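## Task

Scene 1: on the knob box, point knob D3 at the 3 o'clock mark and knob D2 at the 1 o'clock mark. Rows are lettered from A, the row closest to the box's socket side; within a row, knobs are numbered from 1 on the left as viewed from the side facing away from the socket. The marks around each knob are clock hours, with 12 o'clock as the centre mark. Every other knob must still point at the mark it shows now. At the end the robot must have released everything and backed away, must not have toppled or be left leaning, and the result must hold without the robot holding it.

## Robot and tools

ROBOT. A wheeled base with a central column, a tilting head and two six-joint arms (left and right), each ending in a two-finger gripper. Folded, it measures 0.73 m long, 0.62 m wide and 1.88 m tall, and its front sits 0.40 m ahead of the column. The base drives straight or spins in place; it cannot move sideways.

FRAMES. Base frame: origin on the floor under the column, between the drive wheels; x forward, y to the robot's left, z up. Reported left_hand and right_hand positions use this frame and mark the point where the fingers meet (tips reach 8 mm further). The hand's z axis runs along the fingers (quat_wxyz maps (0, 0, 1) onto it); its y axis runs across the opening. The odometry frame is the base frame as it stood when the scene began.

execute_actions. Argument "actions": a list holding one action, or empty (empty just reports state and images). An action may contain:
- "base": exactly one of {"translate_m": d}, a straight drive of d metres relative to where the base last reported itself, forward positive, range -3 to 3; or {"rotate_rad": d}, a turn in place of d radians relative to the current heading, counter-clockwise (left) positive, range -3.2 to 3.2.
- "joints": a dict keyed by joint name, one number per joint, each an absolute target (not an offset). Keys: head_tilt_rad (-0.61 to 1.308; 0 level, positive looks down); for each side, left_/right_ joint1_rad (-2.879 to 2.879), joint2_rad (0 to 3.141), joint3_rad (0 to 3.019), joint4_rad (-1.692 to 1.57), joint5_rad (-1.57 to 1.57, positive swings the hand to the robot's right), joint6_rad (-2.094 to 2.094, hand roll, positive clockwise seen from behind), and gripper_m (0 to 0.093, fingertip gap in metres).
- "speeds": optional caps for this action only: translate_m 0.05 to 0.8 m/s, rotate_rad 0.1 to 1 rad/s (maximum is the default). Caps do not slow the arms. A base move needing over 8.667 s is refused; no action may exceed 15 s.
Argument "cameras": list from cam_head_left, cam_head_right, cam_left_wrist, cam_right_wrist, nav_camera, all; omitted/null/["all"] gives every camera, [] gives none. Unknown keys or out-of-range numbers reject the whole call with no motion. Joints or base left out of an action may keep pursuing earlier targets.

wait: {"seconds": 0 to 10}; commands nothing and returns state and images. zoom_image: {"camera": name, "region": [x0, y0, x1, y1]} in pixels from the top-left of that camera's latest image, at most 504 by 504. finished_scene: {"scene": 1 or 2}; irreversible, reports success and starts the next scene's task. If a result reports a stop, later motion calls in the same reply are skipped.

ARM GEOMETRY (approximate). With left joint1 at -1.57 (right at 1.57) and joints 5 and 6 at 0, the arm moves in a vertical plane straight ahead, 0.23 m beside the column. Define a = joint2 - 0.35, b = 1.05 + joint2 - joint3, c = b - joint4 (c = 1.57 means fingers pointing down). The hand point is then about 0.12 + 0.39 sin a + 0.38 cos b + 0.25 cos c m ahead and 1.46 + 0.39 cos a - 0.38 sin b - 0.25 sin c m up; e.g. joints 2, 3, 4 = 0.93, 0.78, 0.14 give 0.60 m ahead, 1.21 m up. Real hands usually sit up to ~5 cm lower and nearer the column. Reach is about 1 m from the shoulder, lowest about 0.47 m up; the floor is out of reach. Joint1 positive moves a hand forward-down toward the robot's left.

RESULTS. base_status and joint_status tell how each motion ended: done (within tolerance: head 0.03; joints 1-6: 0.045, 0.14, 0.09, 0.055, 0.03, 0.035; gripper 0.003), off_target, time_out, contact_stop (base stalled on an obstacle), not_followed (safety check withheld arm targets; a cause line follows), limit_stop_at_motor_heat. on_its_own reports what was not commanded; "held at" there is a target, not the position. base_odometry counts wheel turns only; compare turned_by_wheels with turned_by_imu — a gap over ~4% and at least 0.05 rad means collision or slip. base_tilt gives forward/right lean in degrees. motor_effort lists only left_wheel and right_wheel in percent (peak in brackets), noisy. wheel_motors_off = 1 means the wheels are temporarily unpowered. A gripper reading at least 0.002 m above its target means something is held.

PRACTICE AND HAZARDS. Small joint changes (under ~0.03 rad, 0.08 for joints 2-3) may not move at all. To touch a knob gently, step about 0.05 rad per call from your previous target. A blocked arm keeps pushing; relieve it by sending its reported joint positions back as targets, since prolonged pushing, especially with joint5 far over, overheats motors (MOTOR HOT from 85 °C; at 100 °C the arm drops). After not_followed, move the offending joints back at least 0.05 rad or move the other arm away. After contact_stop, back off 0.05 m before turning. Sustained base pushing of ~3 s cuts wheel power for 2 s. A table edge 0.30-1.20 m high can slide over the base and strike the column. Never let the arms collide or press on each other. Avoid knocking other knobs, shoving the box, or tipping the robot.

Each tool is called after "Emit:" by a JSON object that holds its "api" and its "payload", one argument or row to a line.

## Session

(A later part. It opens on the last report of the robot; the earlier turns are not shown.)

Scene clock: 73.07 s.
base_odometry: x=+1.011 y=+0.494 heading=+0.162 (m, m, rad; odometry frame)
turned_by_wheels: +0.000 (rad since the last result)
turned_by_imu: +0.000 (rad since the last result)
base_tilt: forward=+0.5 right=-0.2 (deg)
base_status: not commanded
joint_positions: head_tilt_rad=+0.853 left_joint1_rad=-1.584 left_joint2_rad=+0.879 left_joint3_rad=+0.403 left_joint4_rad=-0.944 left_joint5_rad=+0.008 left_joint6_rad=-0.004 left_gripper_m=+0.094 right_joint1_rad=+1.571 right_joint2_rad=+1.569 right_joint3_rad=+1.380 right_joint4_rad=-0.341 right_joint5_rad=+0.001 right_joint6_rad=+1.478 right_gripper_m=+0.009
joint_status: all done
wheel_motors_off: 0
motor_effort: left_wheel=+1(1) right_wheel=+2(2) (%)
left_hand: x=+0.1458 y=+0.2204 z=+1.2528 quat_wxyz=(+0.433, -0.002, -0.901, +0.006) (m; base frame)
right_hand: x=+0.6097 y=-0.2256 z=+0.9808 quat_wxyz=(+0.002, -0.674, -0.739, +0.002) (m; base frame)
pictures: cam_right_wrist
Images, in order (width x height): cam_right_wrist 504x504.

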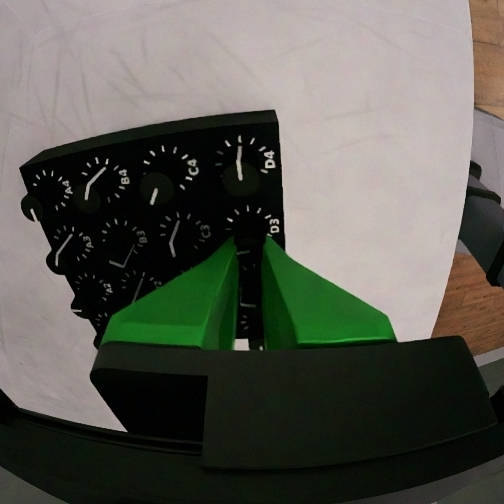

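Emit:
{"api": "execute_actions", "payload": {
  "actions": [
    {"joints":{"right_joint6_rad":0.3}}
  ],
  "cameras": []
}}

Emit:
{"api": "execute_actions", "payload": {
  "actions": [
    {"joints":{"right_gripper_m":0.018}}
  ],
  "cameras": []
}}

Emit:
{"api": "execute_actions", "payload": {
  "actions": [
    {"joints":{"right_joint2_rad":1.52,"right_joint4_rad":-0.36}}
  ],
  "cameras": []
}}

Emit:
{"api": "execute_actions", "payload": {
  "actions": [
    {"joints":{"right_joint6_rad":-0.15}}
  ],
  "cameras": ["cam_right_wrist","cam_head_left"]
}}

Emit:
{"api": "zoom_image", "payload": {
  "camera": "cam_head_left",
  "region": [290, 130, 450, 260]
}}

Scene clock: 82.10 s.
base_odometry: x=+1.011 y=+0.494 heading=+0.162 (m, m, rad; odometry frame)
turned_by_wheels: +0.000 (rad since the last result)
turned_by_imu: +0.000 (rad since the last result)
base_tilt: forward=+0.4 right=-0.2 (deg)
base_status: not commanded
joint_positions: head_tilt_rad=+0.853 left_joint1_rad=-1.584 left_joint2_rad=+0.879 left_joint3_rad=+0.403 left_joint4_rad=-0.944 left_joint5_rad=+0.008 left_joint6_rad=-0.004 left_gripper_m=+0.094 right_joint1_rad=+1.571 right_joint2_rad=+1.569 right_joint3_rad=+1.380 right_joint4_rad=-0.342 right_joint5_rad=+0.001 right_joint6_rad=+0.319 right_gripper_m=+0.009
joint_status: all done
wheel_motors_off: 0
motor_effort: left_wheel=+1(1) right_wheel=+3(3) (%)
left_hand: x=+0.1458 y=+0.2204 z=+1.2528 quat_wxyz=(+0.433, -0.002, -0.901, +0.006) (m; base frame)
right_hand: x=+0.6096 y=-0.2256 z=+0.9809 quat_wxyz=(+0.003, -0.159, -0.987, +0.001) (m; base frame)
pictures: none
No camera images: the call's "cameras" was empty. Leave "cameras" out to get every camera's image.

Scene clock: 82.57 s.
base_odometry: x=+1.011 y=+0.494 heading=+0.162 (m, m, rad; odometry frame)
turned_by_wheels: +0.000 (rad since the last result)
turned_by_imu: +0.000 (rad since the last result)
base_tilt: forward=+0.4 right=-0.2 (deg)
base_status: not commanded
joint_positions: head_tilt_rad=+0.853 left_joint1_rad=-1.584 left_joint2_rad=+0.879 left_joint3_rad=+0.403 left_joint4_rad=-0.944 left_joint5_rad=+0.008 left_joint6_rad=-0.004 left_gripper_m=+0.094 right_joint1_rad=+1.571 right_joint2_rad=+1.569 right_joint3_rad=+1.380 right_joint4_rad=-0.341 right_joint5_rad=+0.001 right_joint6_rad=+0.314 right_gripper_m=+0.018
joint_status: all done
wheel_motors_off: 0
motor_effort: left_wheel=+1(1) right_wheel=+3(3) (%)
left_hand: x=+0.1458 y=+0.2204 z=+1.2528 quat_wxyz=(+0.433, -0.002, -0.901, +0.006) (m; base frame)
right_hand: x=+0.6097 y=-0.2256 z=+0.9809 quat_wxyz=(+0.003, -0.156, -0.988, +0.001) (m; base frame)
pictures: none
No camera images: the call's "cameras" was empty. Leave "cameras" out to get every camera's image.

Scene clock: 83.37 s.
base_odometry: x=+1.011 y=+0.494 heading=+0.162 (m, m, rad; odometry frame)
turned_by_wheels: +0.000 (rad since the last result)
turned_by_imu: +0.000 (rad since the last result)
base_tilt: forward=+0.4 right=-0.3 (deg)
base_status: not commanded
joint_positions: head_tilt_rad=+0.853 left_joint1_rad=-1.584 left_joint2_rad=+0.879 left_joint3_rad=+0.403 left_joint4_rad=-0.944 left_joint5_rad=+0.008 left_joint6_rad=-0.004 left_gripper_m=+0.094 right_joint1_rad=+1.571 right_joint2_rad=+1.544 right_joint3_rad=+1.380 right_joint4_rad=-0.355 right_joint5_rad=+0.001 right_joint6_rad=+0.314 right_gripper_m=+0.018
joint_status: all done
wheel_motors_off: 0
motor_effort: left_wheel=+1(1) right_wheel=+3(3) (%)
left_hand: x=+0.1458 y=+0.2204 z=+1.2528 quat_wxyz=(+0.433, -0.002, -0.901, +0.006) (m; base frame)
right_hand: x=+0.6178 y=-0.2256 z=+0.9928 quat_wxyz=(-0.002, -0.156, -0.988, +0.000) (m; base frame)
pictures: none
No camera images: the call's "cameras" was empty. Leave "cameras" out to get every camera's image.

Scene clock: 84.43 s.
base_odometry: x=+1.011 y=+0.494 heading=+0.162 (m, m, rad; odometry frame)
turned_by_wheels: +0.000 (rad since the last result)
turned_by_imu: +0.000 (rad since the last result)
base_tilt: forward=+0.3 right=-0.2 (deg)
base_status: not commanded
joint_positions: head_tilt_rad=+0.853 left_joint1_rad=-1.584 left_joint2_rad=+0.879 left_joint3_rad=+0.403 left_joint4_rad=-0.944 left_joint5_rad=+0.008 left_joint6_rad=-0.004 left_gripper_m=+0.094 right_joint1_rad=+1.571 right_joint2_rad=+1.544 right_joint3_rad=+1.380 right_joint4_rad=-0.358 right_joint5_rad=+0.001 right_joint6_rad=-0.136 right_gripper_m=+0.018
joint_status: all done
wheel_motors_off: 0
motor_effort: left_wheel=+1(1) right_wheel=+3(3) (%)
left_hand: x=+0.1458 y=+0.2204 z=+1.2528 quat_wxyz=(+0.433, -0.002, -0.901, +0.006) (m; base frame)
right_hand: x=+0.6171 y=-0.2257 z=+0.9928 quat_wxyz=(-0.001, +0.068, -0.998, +0.001) (m; base frame)
pictures: cam_head_left, cam_right_wrist
Images, in order (width x height): cam_head_left 504x504, cam_right_wrist 504x504.

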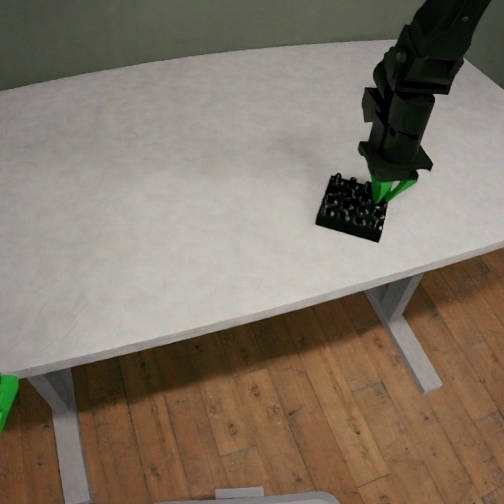

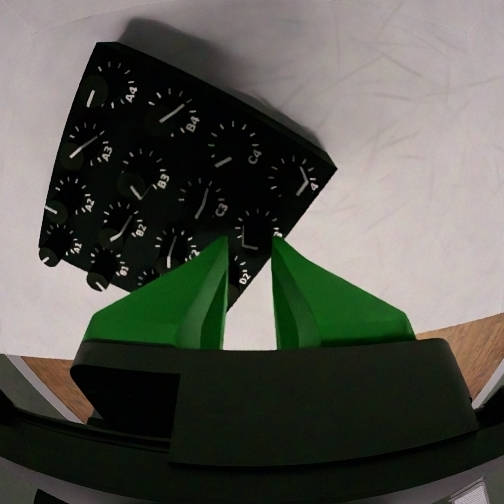

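Region (290, 130, 450, 260) of cam_head_left's 504x504 image, scaled by 3.150, with more detail than that image has; it fills the top 410 rows of this view, and the rest is white.

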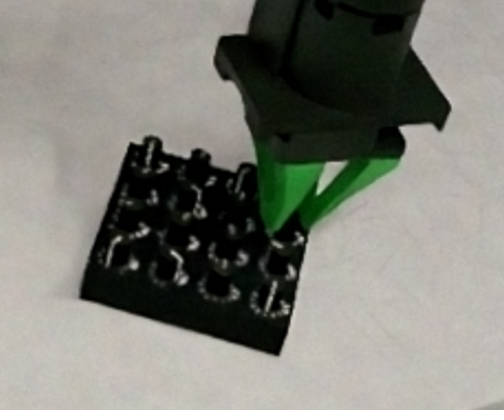

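Emit:
{"api": "execute_actions", "payload": {
  "actions": [
    {"base":{"translate_m":0.012}}
  ],
  "cameras": []
}}

Emit:
{"api": "execute_actions", "payload": {
  "actions": [
    {"joints":{"right_joint2_rad":1.585,"right_joint4_rad":-0.34}}
  ],
  "cameras": ["cam_right_wrist"]
}}

Emit:
{"api": "execute_actions", "payload": {
  "actions": [
    {"joints":{"right_gripper_m":0.004}}
  ],
  "cameras": ["cam_right_wrist"]
}}

Emit:
{"api": "execute_actions", "payload": {
  "actions": [
    {"joints":{"right_joint6_rad":1.7}}
  ],
  "cameras": ["cam_right_wrist"]
}}

Scene clock: 89.23 s.
base_odometry: x=+1.022 y=+0.496 heading=+0.161 (m, m, rad; odometry frame)
turned_by_wheels: -0.001 (rad since the last result)
turned_by_imu: -0.001 (rad since the last result)
base_tilt: forward=+0.5 right=-0.2 (deg)
base_status: done
joint_positions: head_tilt_rad=+0.853 left_joint1_rad=-1.584 left_joint2_rad=+0.879 left_joint3_rad=+0.404 left_joint4_rad=-0.944 left_joint5_rad=+0.008 left_joint6_rad=-0.004 left_gripper_m=+0.094 right_joint1_rad=+1.571 right_joint2_rad=+1.544 right_joint3_rad=+1.383 right_joint4_rad=-0.358 right_joint5_rad=+0.001 right_joint6_rad=-0.136 right_gripper_m=+0.018
joint_status: not commanded
wheel_motors_off: 0
motor_effort: left_wheel=+0(33) right_wheel=+2(59) (%)
left_hand: x=+0.1462 y=+0.2204 z=+1.2526 quat_wxyz=(+0.433, -0.002, -0.902, +0.006) (m; base frame)
right_hand: x=+0.6189 y=-0.2257 z=+0.9936 quat_wxyz=(-0.002, +0.068, -0.998, +0.001) (m; base frame)
pictures: none
No camera images: the call's "cameras" was empty. Leave "cameras" out to get every camera's image.

Scene clock: 89.93 s.
base_odometry: x=+1.022 y=+0.496 heading=+0.161 (m, m, rad; odometry frame)
turned_by_wheels: +0.000 (rad since the last result)
turned_by_imu: +0.000 (rad since the last result)
base_tilt: forward=+0.5 right=-0.2 (deg)
base_status: not commanded
joint_positions: head_tilt_rad=+0.853 left_joint1_rad=-1.584 left_joint2_rad=+0.879 left_joint3_rad=+0.404 left_joint4_rad=-0.944 left_joint5_rad=+0.008 left_joint6_rad=-0.004 left_gripper_m=+0.094 right_joint1_rad=+1.571 right_joint2_rad=+1.557 right_joint3_rad=+1.383 right_joint4_rad=-0.349 right_joint5_rad=+0.001 right_joint6_rad=-0.136 right_gripper_m=+0.018
joint_status: all done
wheel_motors_off: 0
motor_effort: left_wheel=+0(0) right_wheel=+3(3) (%)
left_hand: x=+0.1462 y=+0.2204 z=+1.2526 quat_wxyz=(+0.433, -0.002, -0.902, +0.006) (m; base frame)
right_hand: x=+0.6152 y=-0.2257 z=+0.9872 quat_wxyz=(-0.001, +0.068, -0.998, +0.001) (m; base frame)
pictures: cam_right_wrist
Images, in order (width x height): cam_right_wrist 504x504.

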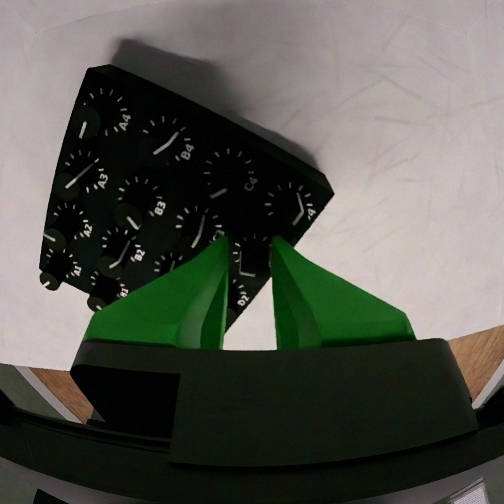

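Scene clock: 90.40 s.
base_odometry: x=+1.022 y=+0.496 heading=+0.161 (m, m, rad; odometry frame)
turned_by_wheels: +0.000 (rad since the last result)
turned_by_imu: +0.000 (rad since the last result)
base_tilt: forward=+0.4 right=-0.2 (deg)
base_status: not commanded
joint_positions: head_tilt_rad=+0.853 left_joint1_rad=-1.584 left_joint2_rad=+0.879 left_joint3_rad=+0.404 left_joint4_rad=-0.944 left_joint5_rad=+0.008 left_joint6_rad=-0.004 left_gripper_m=+0.094 right_joint1_rad=+1.570 right_joint2_rad=+1.557 right_joint3_rad=+1.383 right_joint4_rad=-0.348 right_joint5_rad=+0.002 right_joint6_rad=-0.136 right_gripper_m=+0.009
joint_status: right_gripper_m off_target (ended at +0.009, target +0.004)
wheel_motors_off: 0
motor_effort: left_wheel=+0(0) right_wheel=+3(3) (%)
left_hand: x=+0.1462 y=+0.2204 z=+1.2526 quat_wxyz=(+0.433, -0.002, -0.902, +0.006) (m; base frame)
right_hand: x=+0.6154 y=-0.2261 z=+0.9872 quat_wxyz=(-0.001, +0.068, -0.998, +0.001) (m; base frame)
pictures: cam_right_wrist
Images, in order (width x height): cam_right_wrist 504x504.

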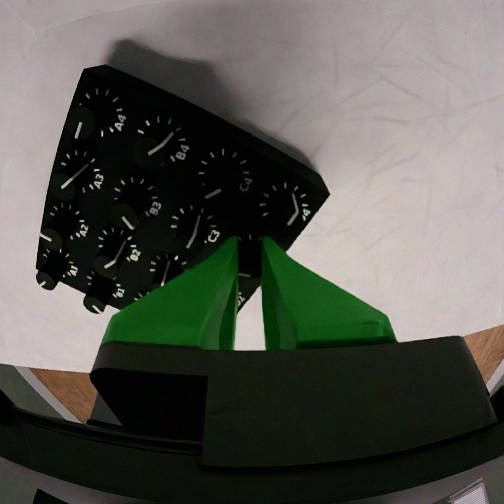

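Scene clock: 92.27 s.
base_odometry: x=+1.022 y=+0.496 heading=+0.161 (m, m, rad; odometry frame)
turned_by_wheels: +0.000 (rad since the last result)
turned_by_imu: +0.000 (rad since the last result)
base_tilt: forward=+0.4 right=-0.3 (deg)
base_status: not commanded
joint_positions: head_tilt_rad=+0.853 left_joint1_rad=-1.584 left_joint2_rad=+0.879 left_joint3_rad=+0.404 left_joint4_rad=-0.944 left_joint5_rad=+0.008 left_joint6_rad=-0.004 left_gripper_m=+0.094 right_joint1_rad=+1.570 right_joint2_rad=+1.557 right_joint3_rad=+1.383 right_joint4_rad=-0.348 right_joint5_rad=+0.003 right_joint6_rad=+1.684 right_gripper_m=+0.009
joint_status: all done
wheel_motors_off: 0
motor_effort: left_wheel=+0(0) right_wheel=+3(3) (%)
left_hand: x=+0.1462 y=+0.2204 z=+1.2526 quat_wxyz=(+0.433, -0.002, -0.902, +0.006) (m; base frame)
right_hand: x=+0.6154 y=-0.2263 z=+0.9872 quat_wxyz=(-0.002, -0.746, -0.666, +0.000) (m; base frame)
pictures: cam_right_wrist
Images, in order (width x height): cam_right_wrist 504x504.

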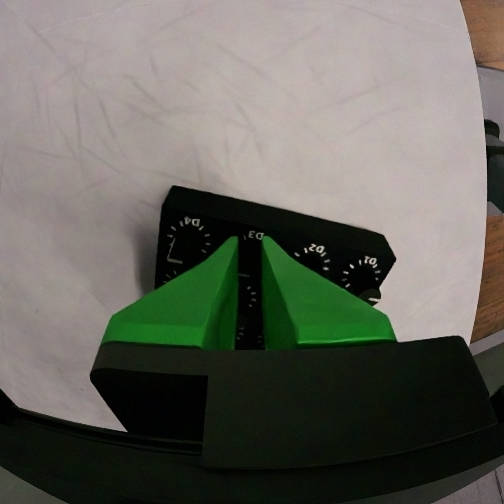

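Good. Release and inspect.

Emit:
{"api": "execute_actions", "payload": {
  "actions": [
    {"joints":{"right_gripper_m":0.018}}
  ],
  "cameras": []
}}

Emit:
{"api": "execute_actions", "payload": {
  "actions": [
    {"joints":{"right_joint2_rad":1.47,"right_joint4_rad":-0.40}}
  ],
  "cameras": []
}}

Emit:
{"api": "execute_actions", "payload": {
  "actions": [
    {"base":{"translate_m":-0.07},"joints":{"right_joint6_rad":-0.15}}
  ],
  "cameras": ["cam_right_wrist"]
}}

Emit:
{"api": "zoom_image", "payload": {
  "camera": "cam_right_wrist",
  "region": [50, 0, 350, 260]
}}

Scene clock: 97.27 s.
base_odometry: x=+1.022 y=+0.496 heading=+0.161 (m, m, rad; odometry frame)
turned_by_wheels: +0.000 (rad since the last result)
turned_by_imu: +0.000 (rad since the last result)
base_tilt: forward=+0.4 right=-0.3 (deg)
base_status: not commanded
joint_positions: head_tilt_rad=+0.853 left_joint1_rad=-1.584 left_joint2_rad=+0.879 left_joint3_rad=+0.404 left_joint4_rad=-0.944 left_joint5_rad=+0.008 left_joint6_rad=-0.004 left_gripper_m=+0.094 right_joint1_rad=+1.570 right_joint2_rad=+1.557 right_joint3_rad=+1.383 right_joint4_rad=-0.347 right_joint5_rad=+0.003 right_joint6_rad=+1.686 right_gripper_m=+0.018
joint_status: all done
wheel_motors_off: 0
motor_effort: left_wheel=+0(0) right_wheel=+4(3) (%)
left_hand: x=+0.1462 y=+0.2204 z=+1.2526 quat_wxyz=(+0.433, -0.002, -0.902, +0.006) (m; base frame)
right_hand: x=+0.6154 y=-0.2262 z=+0.9870 quat_wxyz=(-0.002, -0.747, -0.665, +0.000) (m; base frame)
pictures: none
No camera images: the call's "cameras" was empty. Leave "cameras" out to get every camera's image.

Scene clock: 98.27 s.
base_odometry: x=+1.022 y=+0.496 heading=+0.161 (m, m, rad; odometry frame)
turned_by_wheels: +0.000 (rad since the last result)
turned_by_imu: +0.000 (rad since the last result)
base_tilt: forward=+0.4 right=-0.3 (deg)
base_status: not commanded
joint_positions: head_tilt_rad=+0.853 left_joint1_rad=-1.584 left_joint2_rad=+0.879 left_joint3_rad=+0.404 left_joint4_rad=-0.944 left_joint5_rad=+0.008 left_joint6_rad=-0.004 left_gripper_m=+0.094 right_joint1_rad=+1.570 right_joint2_rad=+1.480 right_joint3_rad=+1.383 right_joint4_rad=-0.397 right_joint5_rad=+0.003 right_joint6_rad=+1.686 right_gripper_m=+0.018
joint_status: all done
wheel_motors_off: 0
motor_effort: left_wheel=+0(0) right_wheel=+4(4) (%)
left_hand: x=+0.1462 y=+0.2204 z=+1.2526 quat_wxyz=(+0.433, -0.002, -0.902, +0.006) (m; base frame)
right_hand: x=+0.6381 y=-0.2262 z=+1.0258 quat_wxyz=(-0.011, -0.747, -0.665, -0.010) (m; base frame)
pictures: none
No camera images: the call's "cameras" was empty. Leave "cameras" out to get every camera's image.

Scene clock: 100.13 s.
base_odometry: x=+0.954 y=+0.485 heading=+0.162 (m, m, rad; odometry frame)
turned_by_wheels: +0.001 (rad since the last result)
turned_by_imu: +0.001 (rad since the last result)
base_tilt: forward=+0.4 right=-0.3 (deg)
base_status: done
joint_positions: head_tilt_rad=+0.853 left_joint1_rad=-1.584 left_joint2_rad=+0.878 left_joint3_rad=+0.400 left_joint4_rad=-0.944 left_joint5_rad=+0.008 left_joint6_rad=-0.004 left_gripper_m=+0.094 right_joint1_rad=+1.570 right_joint2_rad=+1.480 right_joint3_rad=+1.385 right_joint4_rad=-0.398 right_joint5_rad=+0.003 right_joint6_rad=-0.137 right_gripper_m=+0.018
joint_status: all done
wheel_motors_off: 0
motor_effort: left_wheel=+1(32) right_wheel=-3(61) (%)
left_hand: x=+0.1438 y=+0.2204 z=+1.2534 quat_wxyz=(+0.435, -0.002, -0.901, +0.006) (m; base frame)
right_hand: x=+0.6390 y=-0.2262 z=+1.0261 quat_wxyz=(-0.015, +0.068, -0.998, +0.003) (m; base frame)
pictures: cam_right_wrist
Images, in order (width x height): cam_right_wrist 504x504.

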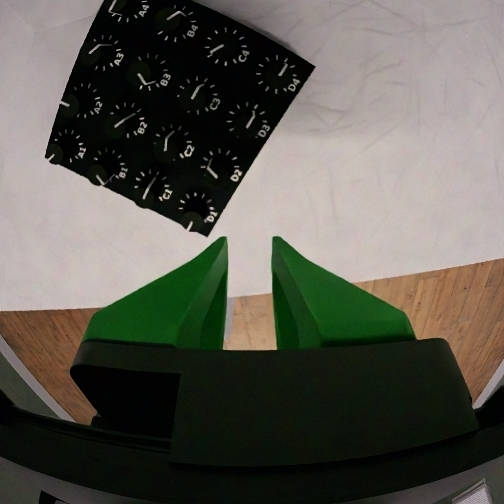

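Region (50, 0, 350, 260) of cam_right_wrist's 504x504 image, scaled by 1.680, with more detail than that image has; it fills the top 437 rows of this view, and the rest is white.

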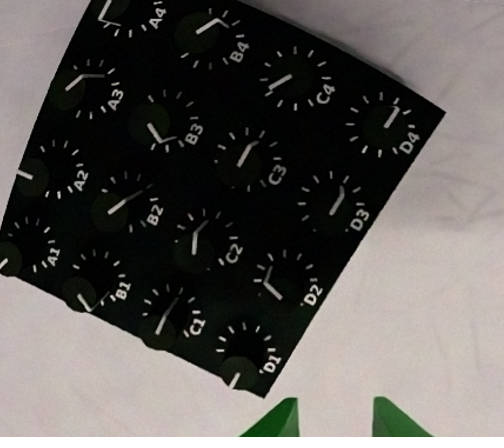

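Emit:
{"api": "execute_actions", "payload": {
  "actions": [
    {"base":{"rotate_rad":0.033}}
  ],
  "cameras": []
}}

Emit:
{"api": "execute_actions", "payload": {
  "actions": [
    {"base":{"translate_m":0.015},"joints":{"right_joint2_rad":1.55,"right_joint4_rad":-0.355}}
  ],
  "cameras": ["cam_right_wrist"]
}}

Scene clock: 108.40 s.
base_odometry: x=+0.954 y=+0.485 heading=+0.194 (m, m, rad; odometry frame)
turned_by_wheels: +0.032 (rad since the last result)
turned_by_imu: +0.032 (rad since the last result)
base_tilt: forward=+0.4 right=-0.2 (deg)
base_status: done
joint_positions: head_tilt_rad=+0.853 left_joint1_rad=-1.584 left_joint2_rad=+0.878 left_joint3_rad=+0.400 left_joint4_rad=-0.944 left_joint5_rad=+0.008 left_joint6_rad=-0.004 left_gripper_m=+0.094 right_joint1_rad=+1.571 right_joint2_rad=+1.480 right_joint3_rad=+1.385 right_joint4_rad=-0.398 right_joint5_rad=+0.002 right_joint6_rad=-0.137 right_gripper_m=+0.018
joint_status: not commanded
wheel_motors_off: 0
motor_effort: left_wheel=-3(16) right_wheel=+4(22) (%)
left_hand: x=+0.1438 y=+0.2204 z=+1.2534 quat_wxyz=(+0.435, -0.002, -0.901, +0.006) (m; base frame)
right_hand: x=+0.6390 y=-0.2259 z=+1.0261 quat_wxyz=(-0.015, +0.068, -0.998, +0.002) (m; base frame)
pictures: none
No camera images: the call's "cameras" was empty. Leave "cameras" out to get every camera's image.

Scene clock: 109.27 s.
base_odometry: x=+0.968 y=+0.488 heading=+0.193 (m, m, rad; odometry frame)
turned_by_wheels: -0.001 (rad since the last result)
turned_by_imu: -0.001 (rad since the last result)
base_tilt: forward=+0.5 right=-0.2 (deg)
base_status: done
joint_positions: head_tilt_rad=+0.853 left_joint1_rad=-1.584 left_joint2_rad=+0.878 left_joint3_rad=+0.401 left_joint4_rad=-0.944 left_joint5_rad=+0.008 left_joint6_rad=-0.004 left_gripper_m=+0.094 right_joint1_rad=+1.571 right_joint2_rad=+1.530 right_joint3_rad=+1.391 right_joint4_rad=-0.358 right_joint5_rad=+0.002 right_joint6_rad=-0.137 right_gripper_m=+0.018
joint_status: all done
wheel_motors_off: 0
motor_effort: left_wheel=+0(48) right_wheel=+2(56) (%)
left_hand: x=+0.1449 y=+0.2204 z=+1.2531 quat_wxyz=(+0.434, -0.002, -0.901, +0.006) (m; base frame)
right_hand: x=+0.6304 y=-0.2259 z=+1.0018 quat_wxyz=(-0.014, +0.068, -0.998, +0.002) (m; base frame)
pictures: cam_right_wrist
Images, in order (width x height): cam_right_wrist 504x504.

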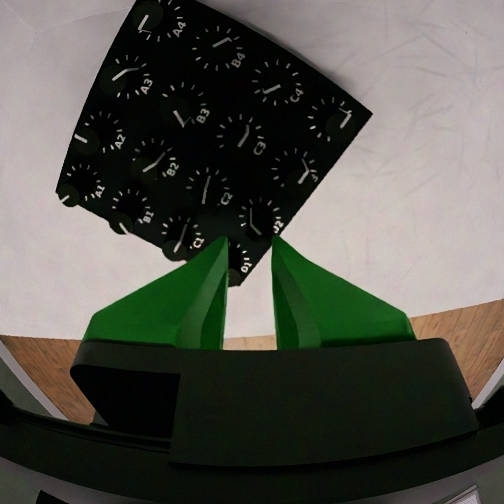

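Emit:
{"api": "execute_actions", "payload": {
  "actions": [
    {"base":{"rotate_rad":0.017}}
  ],
  "cameras": []
}}

Emit:
{"api": "execute_actions", "payload": {
  "actions": [
    {"joints":{"right_joint2_rad":1.585,"right_joint4_rad":-0.35}}
  ],
  "cameras": ["cam_right_wrist"]
}}

Scene clock: 112.77 s.
base_odometry: x=+0.968 y=+0.488 heading=+0.209 (m, m, rad; odometry frame)
turned_by_wheels: +0.016 (rad since the last result)
turned_by_imu: +0.016 (rad since the last result)
base_tilt: forward=+0.4 right=-0.3 (deg)
base_status: done
joint_positions: head_tilt_rad=+0.853 left_joint1_rad=-1.584 left_joint2_rad=+0.878 left_joint3_rad=+0.401 left_joint4_rad=-0.944 left_joint5_rad=+0.008 left_joint6_rad=-0.004 left_gripper_m=+0.094 right_joint1_rad=+1.572 right_joint2_rad=+1.530 right_joint3_rad=+1.391 right_joint4_rad=-0.358 right_joint5_rad=+0.002 right_joint6_rad=-0.137 right_gripper_m=+0.018
joint_status: not commanded
wheel_motors_off: 0
motor_effort: left_wheel=-3(23) right_wheel=+1(41) (%)
left_hand: x=+0.1449 y=+0.2204 z=+1.2531 quat_wxyz=(+0.434, -0.002, -0.901, +0.006) (m; base frame)
right_hand: x=+0.6304 y=-0.2251 z=+1.0018 quat_wxyz=(-0.014, +0.069, -0.998, +0.001) (m; base frame)
pictures: none
No camera images: the call's "cameras" was empty. Leave "cameras" out to get every camera's image.

Scene clock: 113.40 s.
base_odometry: x=+0.968 y=+0.488 heading=+0.209 (m, m, rad; odometry frame)
turned_by_wheels: +0.000 (rad since the last result)
turned_by_imu: +0.000 (rad since the last result)
base_tilt: forward=+0.4 right=-0.2 (deg)
base_status: not commanded
joint_positions: head_tilt_rad=+0.853 left_joint1_rad=-1.584 left_joint2_rad=+0.878 left_joint3_rad=+0.401 left_joint4_rad=-0.944 left_joint5_rad=+0.008 left_joint6_rad=-0.004 left_gripper_m=+0.094 right_joint1_rad=+1.572 right_joint2_rad=+1.546 right_joint3_rad=+1.392 right_joint4_rad=-0.355 right_joint5_rad=+0.002 right_joint6_rad=-0.138 right_gripper_m=+0.018
joint_status: all done
wheel_motors_off: 0
motor_effort: left_wheel=-5(5) right_wheel=+3(3) (%)
left_hand: x=+0.1449 y=+0.2204 z=+1.2531 quat_wxyz=(+0.434, -0.002, -0.901, +0.006) (m; base frame)
right_hand: x=+0.6243 y=-0.2251 z=+0.9939 quat_wxyz=(-0.007, +0.069, -0.998, +0.001) (m; base frame)
pictures: cam_right_wrist
Images, in order (width x height): cam_right_wrist 504x504.

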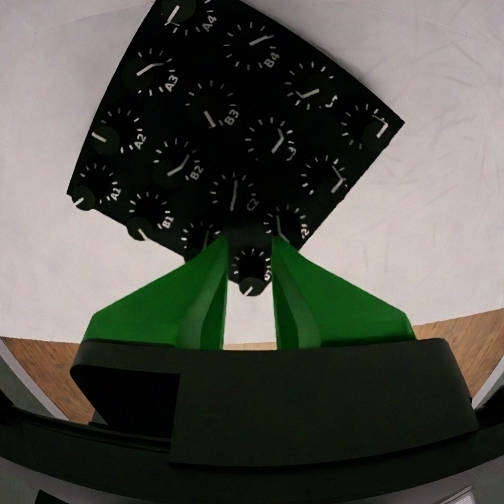

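Emit:
{"api": "execute_actions", "payload": {
  "actions": [
    {"joints":{"right_joint2_rad":1.51}}
  ],
  "cameras": []
}}

Emit:
{"api": "execute_actions", "payload": {
  "actions": [
    {"base":{"translate_m":-0.006}}
  ],
  "cameras": []
}}

Emit:
{"api": "execute_actions", "payload": {
  "actions": [
    {"joints":{"right_joint2_rad":1.58}}
  ],
  "cameras": ["cam_right_wrist"]
}}

Scene clock: 119.50 s.
base_odometry: x=+0.968 y=+0.488 heading=+0.209 (m, m, rad; odometry frame)
turned_by_wheels: +0.000 (rad since the last result)
turned_by_imu: +0.000 (rad since the last result)
base_tilt: forward=+0.5 right=-0.3 (deg)
base_status: not commanded
joint_positions: head_tilt_rad=+0.853 left_joint1_rad=-1.584 left_joint2_rad=+0.878 left_joint3_rad=+0.401 left_joint4_rad=-0.944 left_joint5_rad=+0.008 left_joint6_rad=-0.004 left_gripper_m=+0.094 right_joint1_rad=+1.572 right_joint2_rad=+1.540 right_joint3_rad=+1.392 right_joint4_rad=-0.355 right_joint5_rad=+0.002 right_joint6_rad=-0.138 right_gripper_m=+0.018
joint_status: all done
wheel_motors_off: 0
motor_effort: left_wheel=-5(5) right_wheel=+3(3) (%)
left_hand: x=+0.1449 y=+0.2204 z=+1.2531 quat_wxyz=(+0.434, -0.002, -0.901, +0.006) (m; base frame)
right_hand: x=+0.6267 y=-0.2251 z=+0.9966 quat_wxyz=(-0.010, +0.069, -0.998, +0.001) (m; base frame)
pictures: none
No camera images: the call's "cameras" was empty. Leave "cameras" out to get every camera's image.

Scene clock: 120.50 s.
base_odometry: x=+0.962 y=+0.487 heading=+0.208 (m, m, rad; odometry frame)
turned_by_wheels: -0.001 (rad since the last result)
turned_by_imu: -0.001 (rad since the last result)
base_tilt: forward=+0.4 right=-0.3 (deg)
base_status: done
joint_positions: head_tilt_rad=+0.853 left_joint1_rad=-1.584 left_joint2_rad=+0.877 left_joint3_rad=+0.401 left_joint4_rad=-0.944 left_joint5_rad=+0.008 left_joint6_rad=-0.004 left_gripper_m=+0.094 right_joint1_rad=+1.572 right_joint2_rad=+1.535 right_joint3_rad=+1.390 right_joint4_rad=-0.354 right_joint5_rad=+0.002 right_joint6_rad=-0.138 right_gripper_m=+0.018
joint_status: not commanded
wheel_motors_off: 0
motor_effort: left_wheel=-2(47) right_wheel=+1(51) (%)
left_hand: x=+0.1448 y=+0.2204 z=+1.2532 quat_wxyz=(+0.434, -0.002, -0.901, +0.006) (m; base frame)
right_hand: x=+0.6282 y=-0.2253 z=+0.9988 quat_wxyz=(-0.012, +0.069, -0.998, +0.002) (m; base frame)
pictures: none
No camera images: the call's "cameras" was empty. Leave "cameras" out to get every camera's image.

Scene clock: 121.17 s.
base_odometry: x=+0.962 y=+0.487 heading=+0.208 (m, m, rad; odometry frame)
turned_by_wheels: +0.000 (rad since the last result)
turned_by_imu: +0.000 (rad since the last result)
base_tilt: forward=+0.5 right=-0.1 (deg)
base_status: not commanded
joint_positions: head_tilt_rad=+0.853 left_joint1_rad=-1.584 left_joint2_rad=+0.877 left_joint3_rad=+0.401 left_joint4_rad=-0.944 left_joint5_rad=+0.008 left_joint6_rad=-0.004 left_gripper_m=+0.094 right_joint1_rad=+1.572 right_joint2_rad=+1.544 right_joint3_rad=+1.391 right_joint4_rad=-0.353 right_joint5_rad=+0.002 right_joint6_rad=-0.138 right_gripper_m=+0.018
joint_status: all done
wheel_motors_off: 0
motor_effort: left_wheel=-3(4) right_wheel=+1(1) (%)
left_hand: x=+0.1448 y=+0.2204 z=+1.2532 quat_wxyz=(+0.434, -0.002, -0.901, +0.006) (m; base frame)
right_hand: x=+0.6245 y=-0.2253 z=+0.9943 quat_wxyz=(-0.008, +0.069, -0.998, +0.001) (m; base frame)
pictures: cam_right_wrist
Images, in order (width x height): cam_right_wrist 504x504.

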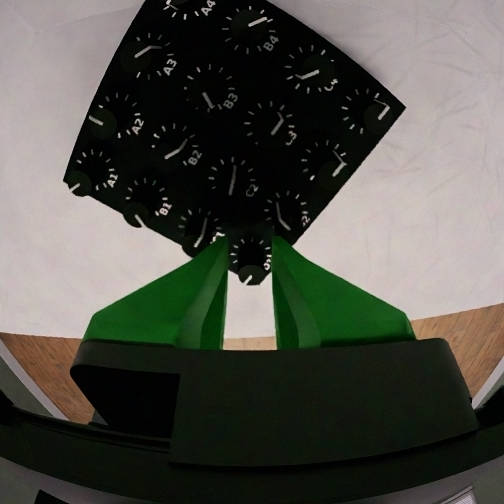

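Emit:
{"api": "execute_actions", "payload": {
  "actions": [
    {"joints":{"right_gripper_m":0.014,"right_joint2_rad":1.595}}
  ],
  "cameras": ["cam_right_wrist"]
}}

Emit:
{"api": "execute_actions", "payload": {
  "actions": [
    {"joints":{"right_gripper_m":0.004}}
  ],
  "cameras": []
}}

Emit:
{"api": "execute_actions", "payload": {
  "actions": [
    {"joints":{"right_joint6_rad":0.85}}
  ],
  "cameras": []
}}

Emit:
{"api": "execute_actions", "payload": {
  "actions": [
    {"joints":{"right_gripper_m":0.015}}
  ],
  "cameras": []
}}

Emit:
{"api": "execute_actions", "payload": {
  "actions": [
    {"joints":{"right_joint2_rad":1.49}}
  ],
  "cameras": []
}}

Emit:
{"api": "execute_actions", "payload": {
  "actions": [
    {"base":{"translate_m":-0.02},"joints":{"right_joint6_rad":-0.15}}
  ],
  "cameras": ["cam_right_wrist"]
}}

Scene clock: 127.40 s.
base_odometry: x=+0.962 y=+0.487 heading=+0.208 (m, m, rad; odometry frame)
turned_by_wheels: +0.000 (rad since the last result)
turned_by_imu: +0.000 (rad since the last result)
base_tilt: forward=+0.4 right=-0.3 (deg)
base_status: not commanded
joint_positions: head_tilt_rad=+0.853 left_joint1_rad=-1.584 left_joint2_rad=+0.877 left_joint3_rad=+0.401 left_joint4_rad=-0.944 left_joint5_rad=+0.008 left_joint6_rad=-0.004 left_gripper_m=+0.094 right_joint1_rad=+1.571 right_joint2_rad=+1.545 right_joint3_rad=+1.391 right_joint4_rad=-0.353 right_joint5_rad=+0.003 right_joint6_rad=-0.138 right_gripper_m=+0.014
joint_status: all done
wheel_motors_off: 0
motor_effort: left_wheel=-3(4) right_wheel=+1(1) (%)
left_hand: x=+0.1448 y=+0.2204 z=+1.2532 quat_wxyz=(+0.434, -0.002, -0.901, +0.006) (m; base frame)
right_hand: x=+0.6243 y=-0.2257 z=+0.9941 quat_wxyz=(-0.008, +0.069, -0.998, +0.002) (m; base frame)
pictures: cam_right_wrist
Images, in order (width x height): cam_right_wrist 504x504.

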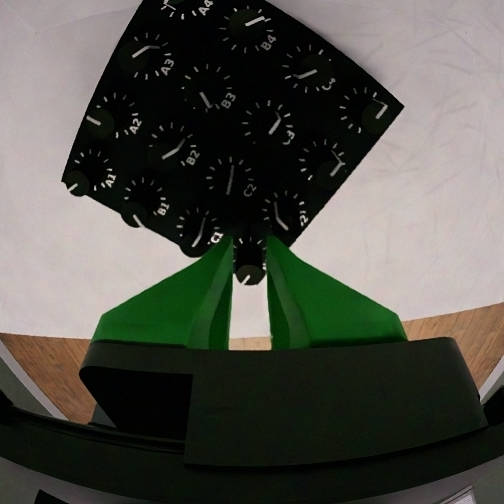

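Scene clock: 127.83 s.
base_odometry: x=+0.962 y=+0.487 heading=+0.208 (m, m, rad; odometry frame)
turned_by_wheels: +0.000 (rad since the last result)
turned_by_imu: +0.000 (rad since the last result)
base_tilt: forward=+0.3 right=-0.3 (deg)
base_status: not commanded
joint_positions: head_tilt_rad=+0.853 left_joint1_rad=-1.584 left_joint2_rad=+0.877 left_joint3_rad=+0.401 left_joint4_rad=-0.944 left_joint5_rad=+0.008 left_joint6_rad=-0.004 left_gripper_m=+0.094 right_joint1_rad=+1.571 right_joint2_rad=+1.549 right_joint3_rad=+1.392 right_joint4_rad=-0.349 right_joint5_rad=+0.002 right_joint6_rad=-0.138 right_gripper_m=+0.004
joint_status: all done
wheel_motors_off: 0
motor_effort: left_wheel=-4(4) right_wheel=+1(1) (%)
left_hand: x=+0.1448 y=+0.2204 z=+1.2532 quat_wxyz=(+0.434, -0.002, -0.901, +0.006) (m; base frame)
right_hand: x=+0.6242 y=-0.2256 z=+0.9922 quat_wxyz=(-0.009, +0.069, -0.998, +0.001) (m; base frame)
pictures: none
No camera images: the call's "cameras" was empty. Leave "cameras" out to get every camera's image.

Scene clock: 129.27 s.
base_odometry: x=+0.962 y=+0.487 heading=+0.208 (m, m, rad; odometry frame)
turned_by_wheels: +0.000 (rad since the last result)
turned_by_imu: +0.000 (rad since the last result)
base_tilt: forward=+0.5 right=-0.2 (deg)
base_status: not commanded
joint_positions: head_tilt_rad=+0.853 left_joint1_rad=-1.584 left_joint2_rad=+0.877 left_joint3_rad=+0.401 left_joint4_rad=-0.944 left_joint5_rad=+0.008 left_joint6_rad=-0.004 left_gripper_m=+0.094 right_joint1_rad=+1.571 right_joint2_rad=+1.550 right_joint3_rad=+1.392 right_joint4_rad=-0.347 right_joint5_rad=+0.003 right_joint6_rad=+0.836 right_gripper_m=+0.004
joint_status: all done
wheel_motors_off: 0
motor_effort: left_wheel=-4(4) right_wheel=+1(1) (%)
left_hand: x=+0.1448 y=+0.2204 z=+1.2532 quat_wxyz=(+0.434, -0.002, -0.901, +0.006) (m; base frame)
right_hand: x=+0.6245 y=-0.2258 z=+0.9918 quat_wxyz=(-0.010, -0.406, -0.914, -0.003) (m; base frame)
pictures: none
No camera images: the call's "cameras" was empty. Leave "cameras" out to get every camera's image.

Scene clock: 129.70 s.
base_odometry: x=+0.962 y=+0.487 heading=+0.208 (m, m, rad; odometry frame)
turned_by_wheels: +0.000 (rad since the last result)
turned_by_imu: +0.000 (rad since the last result)
base_tilt: forward=+0.5 right=-0.2 (deg)
base_status: not commanded
joint_positions: head_tilt_rad=+0.853 left_joint1_rad=-1.584 left_joint2_rad=+0.877 left_joint3_rad=+0.401 left_joint4_rad=-0.944 left_joint5_rad=+0.008 left_joint6_rad=-0.004 left_gripper_m=+0.094 right_joint1_rad=+1.571 right_joint2_rad=+1.550 right_joint3_rad=+1.392 right_joint4_rad=-0.347 right_joint5_rad=-0.001 right_joint6_rad=+0.837 right_gripper_m=+0.015
joint_status: all done
wheel_motors_off: 0
motor_effort: left_wheel=-4(4) right_wheel=+1(1) (%)
left_hand: x=+0.1448 y=+0.2204 z=+1.2532 quat_wxyz=(+0.434, -0.002, -0.901, +0.006) (m; base frame)
right_hand: x=+0.6245 y=-0.2250 z=+0.9918 quat_wxyz=(-0.009, -0.406, -0.914, -0.005) (m; base frame)
pictures: none
No camera images: the call's "cameras" was empty. Leave "cameras" out to get every camera's image.

Scene clock: 130.53 s.
base_odometry: x=+0.962 y=+0.487 heading=+0.208 (m, m, rad; odometry frame)
turned_by_wheels: +0.000 (rad since the last result)
turned_by_imu: +0.000 (rad since the last result)
base_tilt: forward=+0.4 right=-0.3 (deg)
base_status: not commanded
joint_positions: head_tilt_rad=+0.853 left_joint1_rad=-1.584 left_joint2_rad=+0.877 left_joint3_rad=+0.401 left_joint4_rad=-0.944 left_joint5_rad=+0.008 left_joint6_rad=-0.004 left_gripper_m=+0.094 right_joint1_rad=+1.571 right_joint2_rad=+1.511 right_joint3_rad=+1.392 right_joint4_rad=-0.347 right_joint5_rad=-0.001 right_joint6_rad=+0.837 right_gripper_m=+0.015
joint_status: all done
wheel_motors_off: 0
motor_effort: left_wheel=-4(4) right_wheel=+1(1) (%)
left_hand: x=+0.1448 y=+0.2204 z=+1.2532 quat_wxyz=(+0.434, -0.002, -0.901, +0.006) (m; base frame)
right_hand: x=+0.6422 y=-0.2250 z=+1.0117 quat_wxyz=(-0.026, -0.406, -0.913, -0.012) (m; base frame)
pictures: none
No camera images: the call's "cameras" was empty. Leave "cameras" out to get every camera's image.

Scene clock: 131.97 s.
base_odometry: x=+0.943 y=+0.483 heading=+0.207 (m, m, rad; odometry frame)
turned_by_wheels: -0.001 (rad since the last result)
turned_by_imu: -0.001 (rad since the last result)
base_tilt: forward=+0.4 right=-0.3 (deg)
base_status: done
joint_positions: head_tilt_rad=+0.853 left_joint1_rad=-1.584 left_joint2_rad=+0.877 left_joint3_rad=+0.401 left_joint4_rad=-0.944 left_joint5_rad=+0.008 left_joint6_rad=-0.004 left_gripper_m=+0.094 right_joint1_rad=+1.571 right_joint2_rad=+1.510 right_joint3_rad=+1.393 right_joint4_rad=-0.347 right_joint5_rad=-0.001 right_joint6_rad=-0.137 right_gripper_m=+0.015
joint_status: all done
wheel_motors_off: 0
motor_effort: left_wheel=-1(52) right_wheel=+1(52) (%)
left_hand: x=+0.1446 y=+0.2204 z=+1.2532 quat_wxyz=(+0.434, -0.002, -0.901, +0.006) (m; base frame)
right_hand: x=+0.6425 y=-0.2250 z=+1.0119 quat_wxyz=(-0.029, +0.068, -0.997, +0.001) (m; base frame)
pictures: cam_right_wrist
Images, in order (width x height): cam_right_wrist 504x504.

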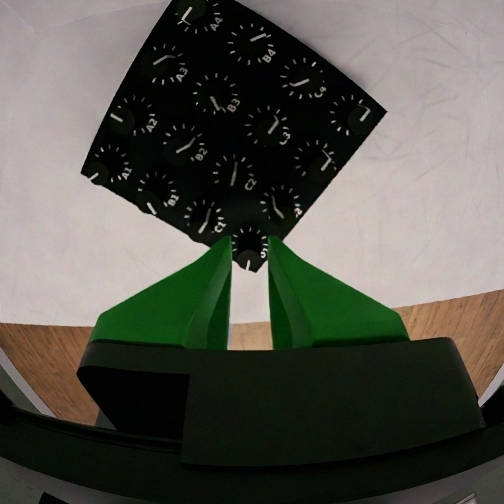

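Emit:
{"api": "execute_actions", "payload": {
  "actions": [
    {"joints":{"right_joint2_rad":1.59,"right_gripper_m":0.016}}
  ],
  "cameras": ["cam_right_wrist"]
}}

Emit:
{"api": "execute_actions", "payload": {
  "actions": [
    {"base":{"translate_m":0.015},"speeds":{"translate_m":0.05}}
  ],
  "cameras": ["cam_right_wrist"]
}}

Scene clock: 136.43 s.
base_odometry: x=+0.943 y=+0.483 heading=+0.207 (m, m, rad; odometry frame)
turned_by_wheels: +0.000 (rad since the last result)
turned_by_imu: +0.000 (rad since the last result)
base_tilt: forward=+0.5 right=-0.3 (deg)
base_status: not commanded
joint_positions: head_tilt_rad=+0.853 left_joint1_rad=-1.584 left_joint2_rad=+0.877 left_joint3_rad=+0.401 left_joint4_rad=-0.944 left_joint5_rad=+0.008 left_joint6_rad=-0.004 left_gripper_m=+0.094 right_joint1_rad=+1.571 right_joint2_rad=+1.574 right_joint3_rad=+1.393 right_joint4_rad=-0.347 right_joint5_rad=-0.001 right_joint6_rad=-0.137 right_gripper_m=+0.016
joint_status: all done
wheel_motors_off: 0
motor_effort: left_wheel=-2(2) right_wheel=+2(1) (%)
left_hand: x=+0.1446 y=+0.2204 z=+1.2532 quat_wxyz=(+0.434, -0.002, -0.901, +0.006) (m; base frame)
right_hand: x=+0.6132 y=-0.2251 z=+0.9800 quat_wxyz=(+0.002, +0.068, -0.998, -0.001) (m; base frame)
pictures: cam_right_wrist
Images, in order (width x height): cam_right_wrist 504x504.

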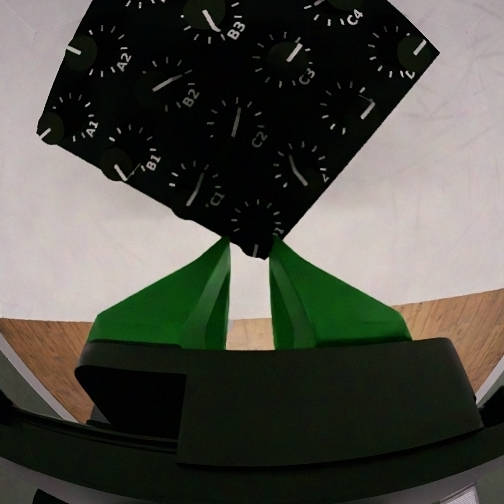

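Scene clock: 137.40 s.
base_odometry: x=+0.957 y=+0.486 heading=+0.206 (m, m, rad; odometry frame)
turned_by_wheels: -0.001 (rad since the last result)
turned_by_imu: -0.001 (rad since the last result)
base_tilt: forward=+0.5 right=-0.3 (deg)
base_status: done
joint_positions: head_tilt_rad=+0.853 left_joint1_rad=-1.584 left_joint2_rad=+0.877 left_joint3_rad=+0.401 left_joint4_rad=-0.944 left_joint5_rad=+0.008 left_joint6_rad=-0.004 left_gripper_m=+0.094 right_joint1_rad=+1.571 right_joint2_rad=+1.574 right_joint3_rad=+1.392 right_joint4_rad=-0.354 right_joint5_rad=+0.000 right_joint6_rad=-0.137 right_gripper_m=+0.016
joint_status: not commanded
wheel_motors_off: 0
motor_effort: left_wheel=-1(45) right_wheel=+2(58) (%)
left_hand: x=+0.1448 y=+0.2204 z=+1.2532 quat_wxyz=(+0.434, -0.002, -0.901, +0.006) (m; base frame)
right_hand: x=+0.6113 y=-0.2252 z=+0.9800 quat_wxyz=(+0.006, +0.069, -0.998, +0.000) (m; base frame)
pictures: cam_right_wrist
Images, in order (width x height): cam_right_wrist 504x504.

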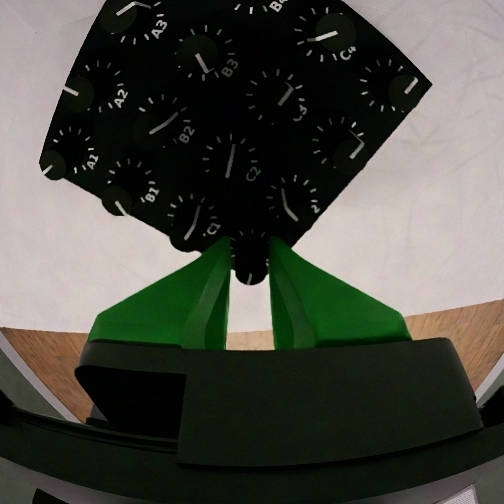

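Emit:
{"api": "execute_actions", "payload": {
  "actions": [
    {"joints":{"right_joint2_rad":1.535}}
  ],
  "cameras": []
}}

Emit:
{"api": "execute_actions", "payload": {
  "actions": [
    {"joints":{"right_gripper_m":0.004}}
  ],
  "cameras": ["cam_right_wrist"]
}}

Scene clock: 141.83 s.
base_odometry: x=+0.957 y=+0.486 heading=+0.206 (m, m, rad; odometry frame)
turned_by_wheels: +0.000 (rad since the last result)
turned_by_imu: +0.000 (rad since the last result)
base_tilt: forward=+0.5 right=-0.2 (deg)
base_status: not commanded
joint_positions: head_tilt_rad=+0.853 left_joint1_rad=-1.584 left_joint2_rad=+0.877 left_joint3_rad=+0.401 left_joint4_rad=-0.944 left_joint5_rad=+0.008 left_joint6_rad=-0.004 left_gripper_m=+0.094 right_joint1_rad=+1.571 right_joint2_rad=+1.564 right_joint3_rad=+1.392 right_joint4_rad=-0.354 right_joint5_rad=+0.000 right_joint6_rad=-0.137 right_gripper_m=+0.016
joint_status: all done
wheel_motors_off: 0
motor_effort: left_wheel=-1(1) right_wheel=+2(2) (%)
left_hand: x=+0.1448 y=+0.2204 z=+1.2532 quat_wxyz=(+0.434, -0.002, -0.901, +0.006) (m; base frame)
right_hand: x=+0.6160 y=-0.2252 z=+0.9848 quat_wxyz=(+0.001, +0.069, -0.998, +0.000) (m; base frame)
pictures: none
No camera images: the call's "cameras" was empty. Leave "cameras" out to get every camera's image.

Scene clock: 142.27 s.
base_odometry: x=+0.957 y=+0.486 heading=+0.206 (m, m, rad; odometry frame)
turned_by_wheels: +0.000 (rad since the last result)
turned_by_imu: +0.000 (rad since the last result)
base_tilt: forward=+0.5 right=-0.2 (deg)
base_status: not commanded
joint_positions: head_tilt_rad=+0.853 left_joint1_rad=-1.584 left_joint2_rad=+0.877 left_joint3_rad=+0.401 left_joint4_rad=-0.944 left_joint5_rad=+0.008 left_joint6_rad=-0.004 left_gripper_m=+0.094 right_joint1_rad=+1.571 right_joint2_rad=+1.564 right_joint3_rad=+1.392 right_joint4_rad=-0.354 right_joint5_rad=+0.000 right_joint6_rad=-0.137 right_gripper_m=+0.009
joint_status: right_gripper_m off_target (ended at +0.009, target +0.004)
wheel_motors_off: 0
motor_effort: left_wheel=-1(2) right_wheel=+3(2) (%)
left_hand: x=+0.1448 y=+0.2204 z=+1.2532 quat_wxyz=(+0.434, -0.002, -0.901, +0.006) (m; base frame)
right_hand: x=+0.6160 y=-0.2252 z=+0.9848 quat_wxyz=(+0.001, +0.069, -0.998, +0.000) (m; base frame)
pictures: cam_right_wrist
Images, in order (width x height): cam_right_wrist 504x504.

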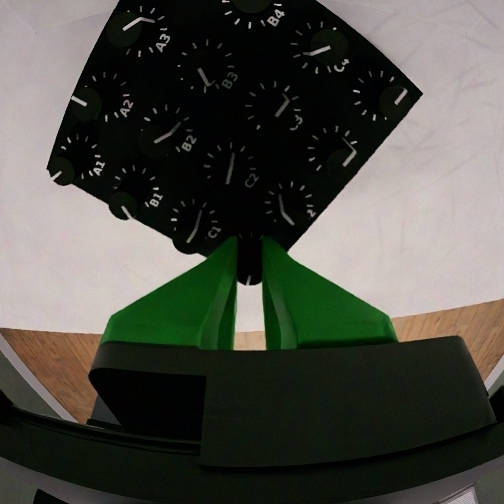

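Emit:
{"api": "execute_actions", "payload": {
  "actions": [
    {"joints":{"right_joint6_rad":1.45}}
  ],
  "cameras": []
}}

Emit:
{"api": "execute_actions", "payload": {
  "actions": [
    {"joints":{"right_gripper_m":0.015}}
  ],
  "cameras": []
}}

Emit:
{"api": "execute_actions", "payload": {
  "actions": [
    {"joints":{"right_joint2_rad":1.49,"right_joint4_rad":-0.385}}
  ],
  "cameras": []
}}

Emit:
{"api": "execute_actions", "payload": {
  "actions": [
    {"base":{"rotate_rad":0.021},"joints":{"right_joint6_rad":-0.15}}
  ],
  "cameras": ["cam_right_wrist"]
}}

Emit:
{"api": "execute_actions", "payload": {
  "actions": [
    {"base":{"translate_m":0.03},"joints":{"right_joint2_rad":1.555,"right_joint4_rad":-0.36}}
  ],
  "cameras": ["cam_right_wrist"]
}}

Scene clock: 152.20 s.
base_odometry: x=+0.957 y=+0.486 heading=+0.206 (m, m, rad; odometry frame)
turned_by_wheels: +0.000 (rad since the last result)
turned_by_imu: +0.000 (rad since the last result)
base_tilt: forward=+0.5 right=-0.2 (deg)
base_status: not commanded
joint_positions: head_tilt_rad=+0.853 left_joint1_rad=-1.584 left_joint2_rad=+0.877 left_joint3_rad=+0.401 left_joint4_rad=-0.944 left_joint5_rad=+0.008 left_joint6_rad=-0.004 left_gripper_m=+0.094 right_joint1_rad=+1.571 right_joint2_rad=+1.564 right_joint3_rad=+1.392 right_joint4_rad=-0.354 right_joint5_rad=+0.000 right_joint6_rad=+1.435 right_gripper_m=+0.009
joint_status: all done
wheel_motors_off: 0
motor_effort: left_wheel=-1(1) right_wheel=+3(2) (%)
left_hand: x=+0.1448 y=+0.2204 z=+1.2532 quat_wxyz=(+0.434, -0.002, -0.901, +0.006) (m; base frame)
right_hand: x=+0.6160 y=-0.2252 z=+0.9848 quat_wxyz=(+0.001, -0.658, -0.753, +0.001) (m; base frame)
pictures: none
No camera images: the call's "cameras" was empty. Leave "cameras" out to get every camera's image.

Scene clock: 152.63 s.
base_odometry: x=+0.957 y=+0.486 heading=+0.206 (m, m, rad; odometry frame)
turned_by_wheels: +0.000 (rad since the last result)
turned_by_imu: +0.000 (rad since the last result)
base_tilt: forward=+0.5 right=-0.2 (deg)
base_status: not commanded
joint_positions: head_tilt_rad=+0.853 left_joint1_rad=-1.584 left_joint2_rad=+0.877 left_joint3_rad=+0.401 left_joint4_rad=-0.944 left_joint5_rad=+0.008 left_joint6_rad=-0.004 left_gripper_m=+0.094 right_joint1_rad=+1.571 right_joint2_rad=+1.563 right_joint3_rad=+1.392 right_joint4_rad=-0.354 right_joint5_rad=+0.000 right_joint6_rad=+1.436 right_gripper_m=+0.015
joint_status: all done
wheel_motors_off: 0
motor_effort: left_wheel=-1(2) right_wheel=+3(3) (%)
left_hand: x=+0.1448 y=+0.2204 z=+1.2532 quat_wxyz=(+0.434, -0.002, -0.901, +0.006) (m; base frame)
right_hand: x=+0.6164 y=-0.2252 z=+0.9852 quat_wxyz=(+0.001, -0.658, -0.753, +0.000) (m; base frame)
pictures: none
No camera images: the call's "cameras" was empty. Leave "cameras" out to get every camera's image.

Scene clock: 153.37 s.
base_odometry: x=+0.957 y=+0.486 heading=+0.206 (m, m, rad; odometry frame)
turned_by_wheels: +0.000 (rad since the last result)
turned_by_imu: +0.000 (rad since the last result)
base_tilt: forward=+0.5 right=-0.4 (deg)
base_status: not commanded
joint_positions: head_tilt_rad=+0.853 left_joint1_rad=-1.584 left_joint2_rad=+0.877 left_joint3_rad=+0.401 left_joint4_rad=-0.944 left_joint5_rad=+0.008 left_joint6_rad=-0.004 left_gripper_m=+0.094 right_joint1_rad=+1.571 right_joint2_rad=+1.507 right_joint3_rad=+1.392 right_joint4_rad=-0.384 right_joint5_rad=+0.000 right_joint6_rad=+1.436 right_gripper_m=+0.015
joint_status: all done
wheel_motors_off: 0
motor_effort: left_wheel=-2(2) right_wheel=+3(3) (%)
left_hand: x=+0.1448 y=+0.2204 z=+1.2532 quat_wxyz=(+0.434, -0.002, -0.901, +0.006) (m; base frame)
right_hand: x=+0.6345 y=-0.2252 z=+1.0131 quat_wxyz=(-0.009, -0.658, -0.753, -0.008) (m; base frame)
pictures: none
No camera images: the call's "cameras" was empty. Leave "cameras" out to get every camera's image.

Scene clock: 155.10 s.
base_odometry: x=+0.957 y=+0.486 heading=+0.225 (m, m, rad; odometry frame)
turned_by_wheels: +0.019 (rad since the last result)
turned_by_imu: +0.019 (rad since the last result)
base_tilt: forward=+0.4 right=-0.2 (deg)
base_status: done
joint_positions: head_tilt_rad=+0.853 left_joint1_rad=-1.584 left_joint2_rad=+0.877 left_joint3_rad=+0.401 left_joint4_rad=-0.944 left_joint5_rad=+0.008 left_joint6_rad=-0.004 left_gripper_m=+0.094 right_joint1_rad=+1.572 right_joint2_rad=+1.507 right_joint3_rad=+1.392 right_joint4_rad=-0.384 right_joint5_rad=+0.000 right_joint6_rad=-0.137 right_gripper_m=+0.015
joint_status: all done
wheel_motors_off: 0
motor_effort: left_wheel=-3(31) right_wheel=+2(42) (%)
left_hand: x=+0.1448 y=+0.2204 z=+1.2532 quat_wxyz=(+0.434, -0.002, -0.901, +0.006) (m; base frame)
right_hand: x=+0.6345 y=-0.2250 z=+1.0131 quat_wxyz=(-0.012, +0.069, -0.998, +0.001) (m; base frame)
pictures: cam_right_wrist
Images, in order (width x height): cam_right_wrist 504x504.

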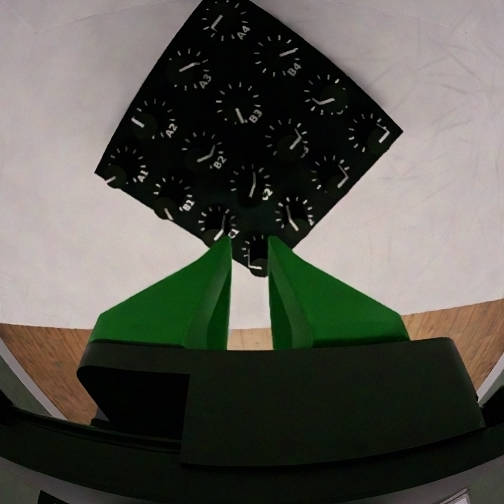

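Scene clock: 156.30 s.
base_odometry: x=+0.986 y=+0.492 heading=+0.224 (m, m, rad; odometry frame)
turned_by_wheels: -0.001 (rad since the last result)
turned_by_imu: -0.001 (rad since the last result)
base_tilt: forward=+0.4 right=-0.3 (deg)
base_status: done
joint_positions: head_tilt_rad=+0.853 left_joint1_rad=-1.584 left_joint2_rad=+0.877 left_joint3_rad=+0.402 left_joint4_rad=-0.944 left_joint5_rad=+0.008 left_joint6_rad=-0.004 left_gripper_m=+0.094 right_joint1_rad=+1.571 right_joint2_rad=+1.527 right_joint3_rad=+1.393 right_joint4_rad=-0.364 right_joint5_rad=+0.000 right_joint6_rad=-0.137 right_gripper_m=+0.015
joint_status: all done
wheel_motors_off: 0
motor_effort: left_wheel=-2(41) right_wheel=+1(66) (%)
left_hand: x=+0.1452 y=+0.2204 z=+1.2530 quat_wxyz=(+0.433, -0.002, -0.901, +0.006) (m; base frame)
right_hand: x=+0.6314 y=-0.2255 z=+1.0034 quat_wxyz=(-0.013, +0.068, -0.998, +0.001) (m; base frame)
pictures: cam_right_wrist
Images, in order (width x height): cam_right_wrist 504x504.

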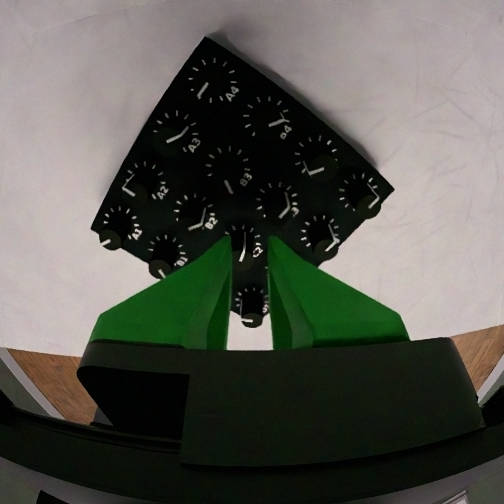

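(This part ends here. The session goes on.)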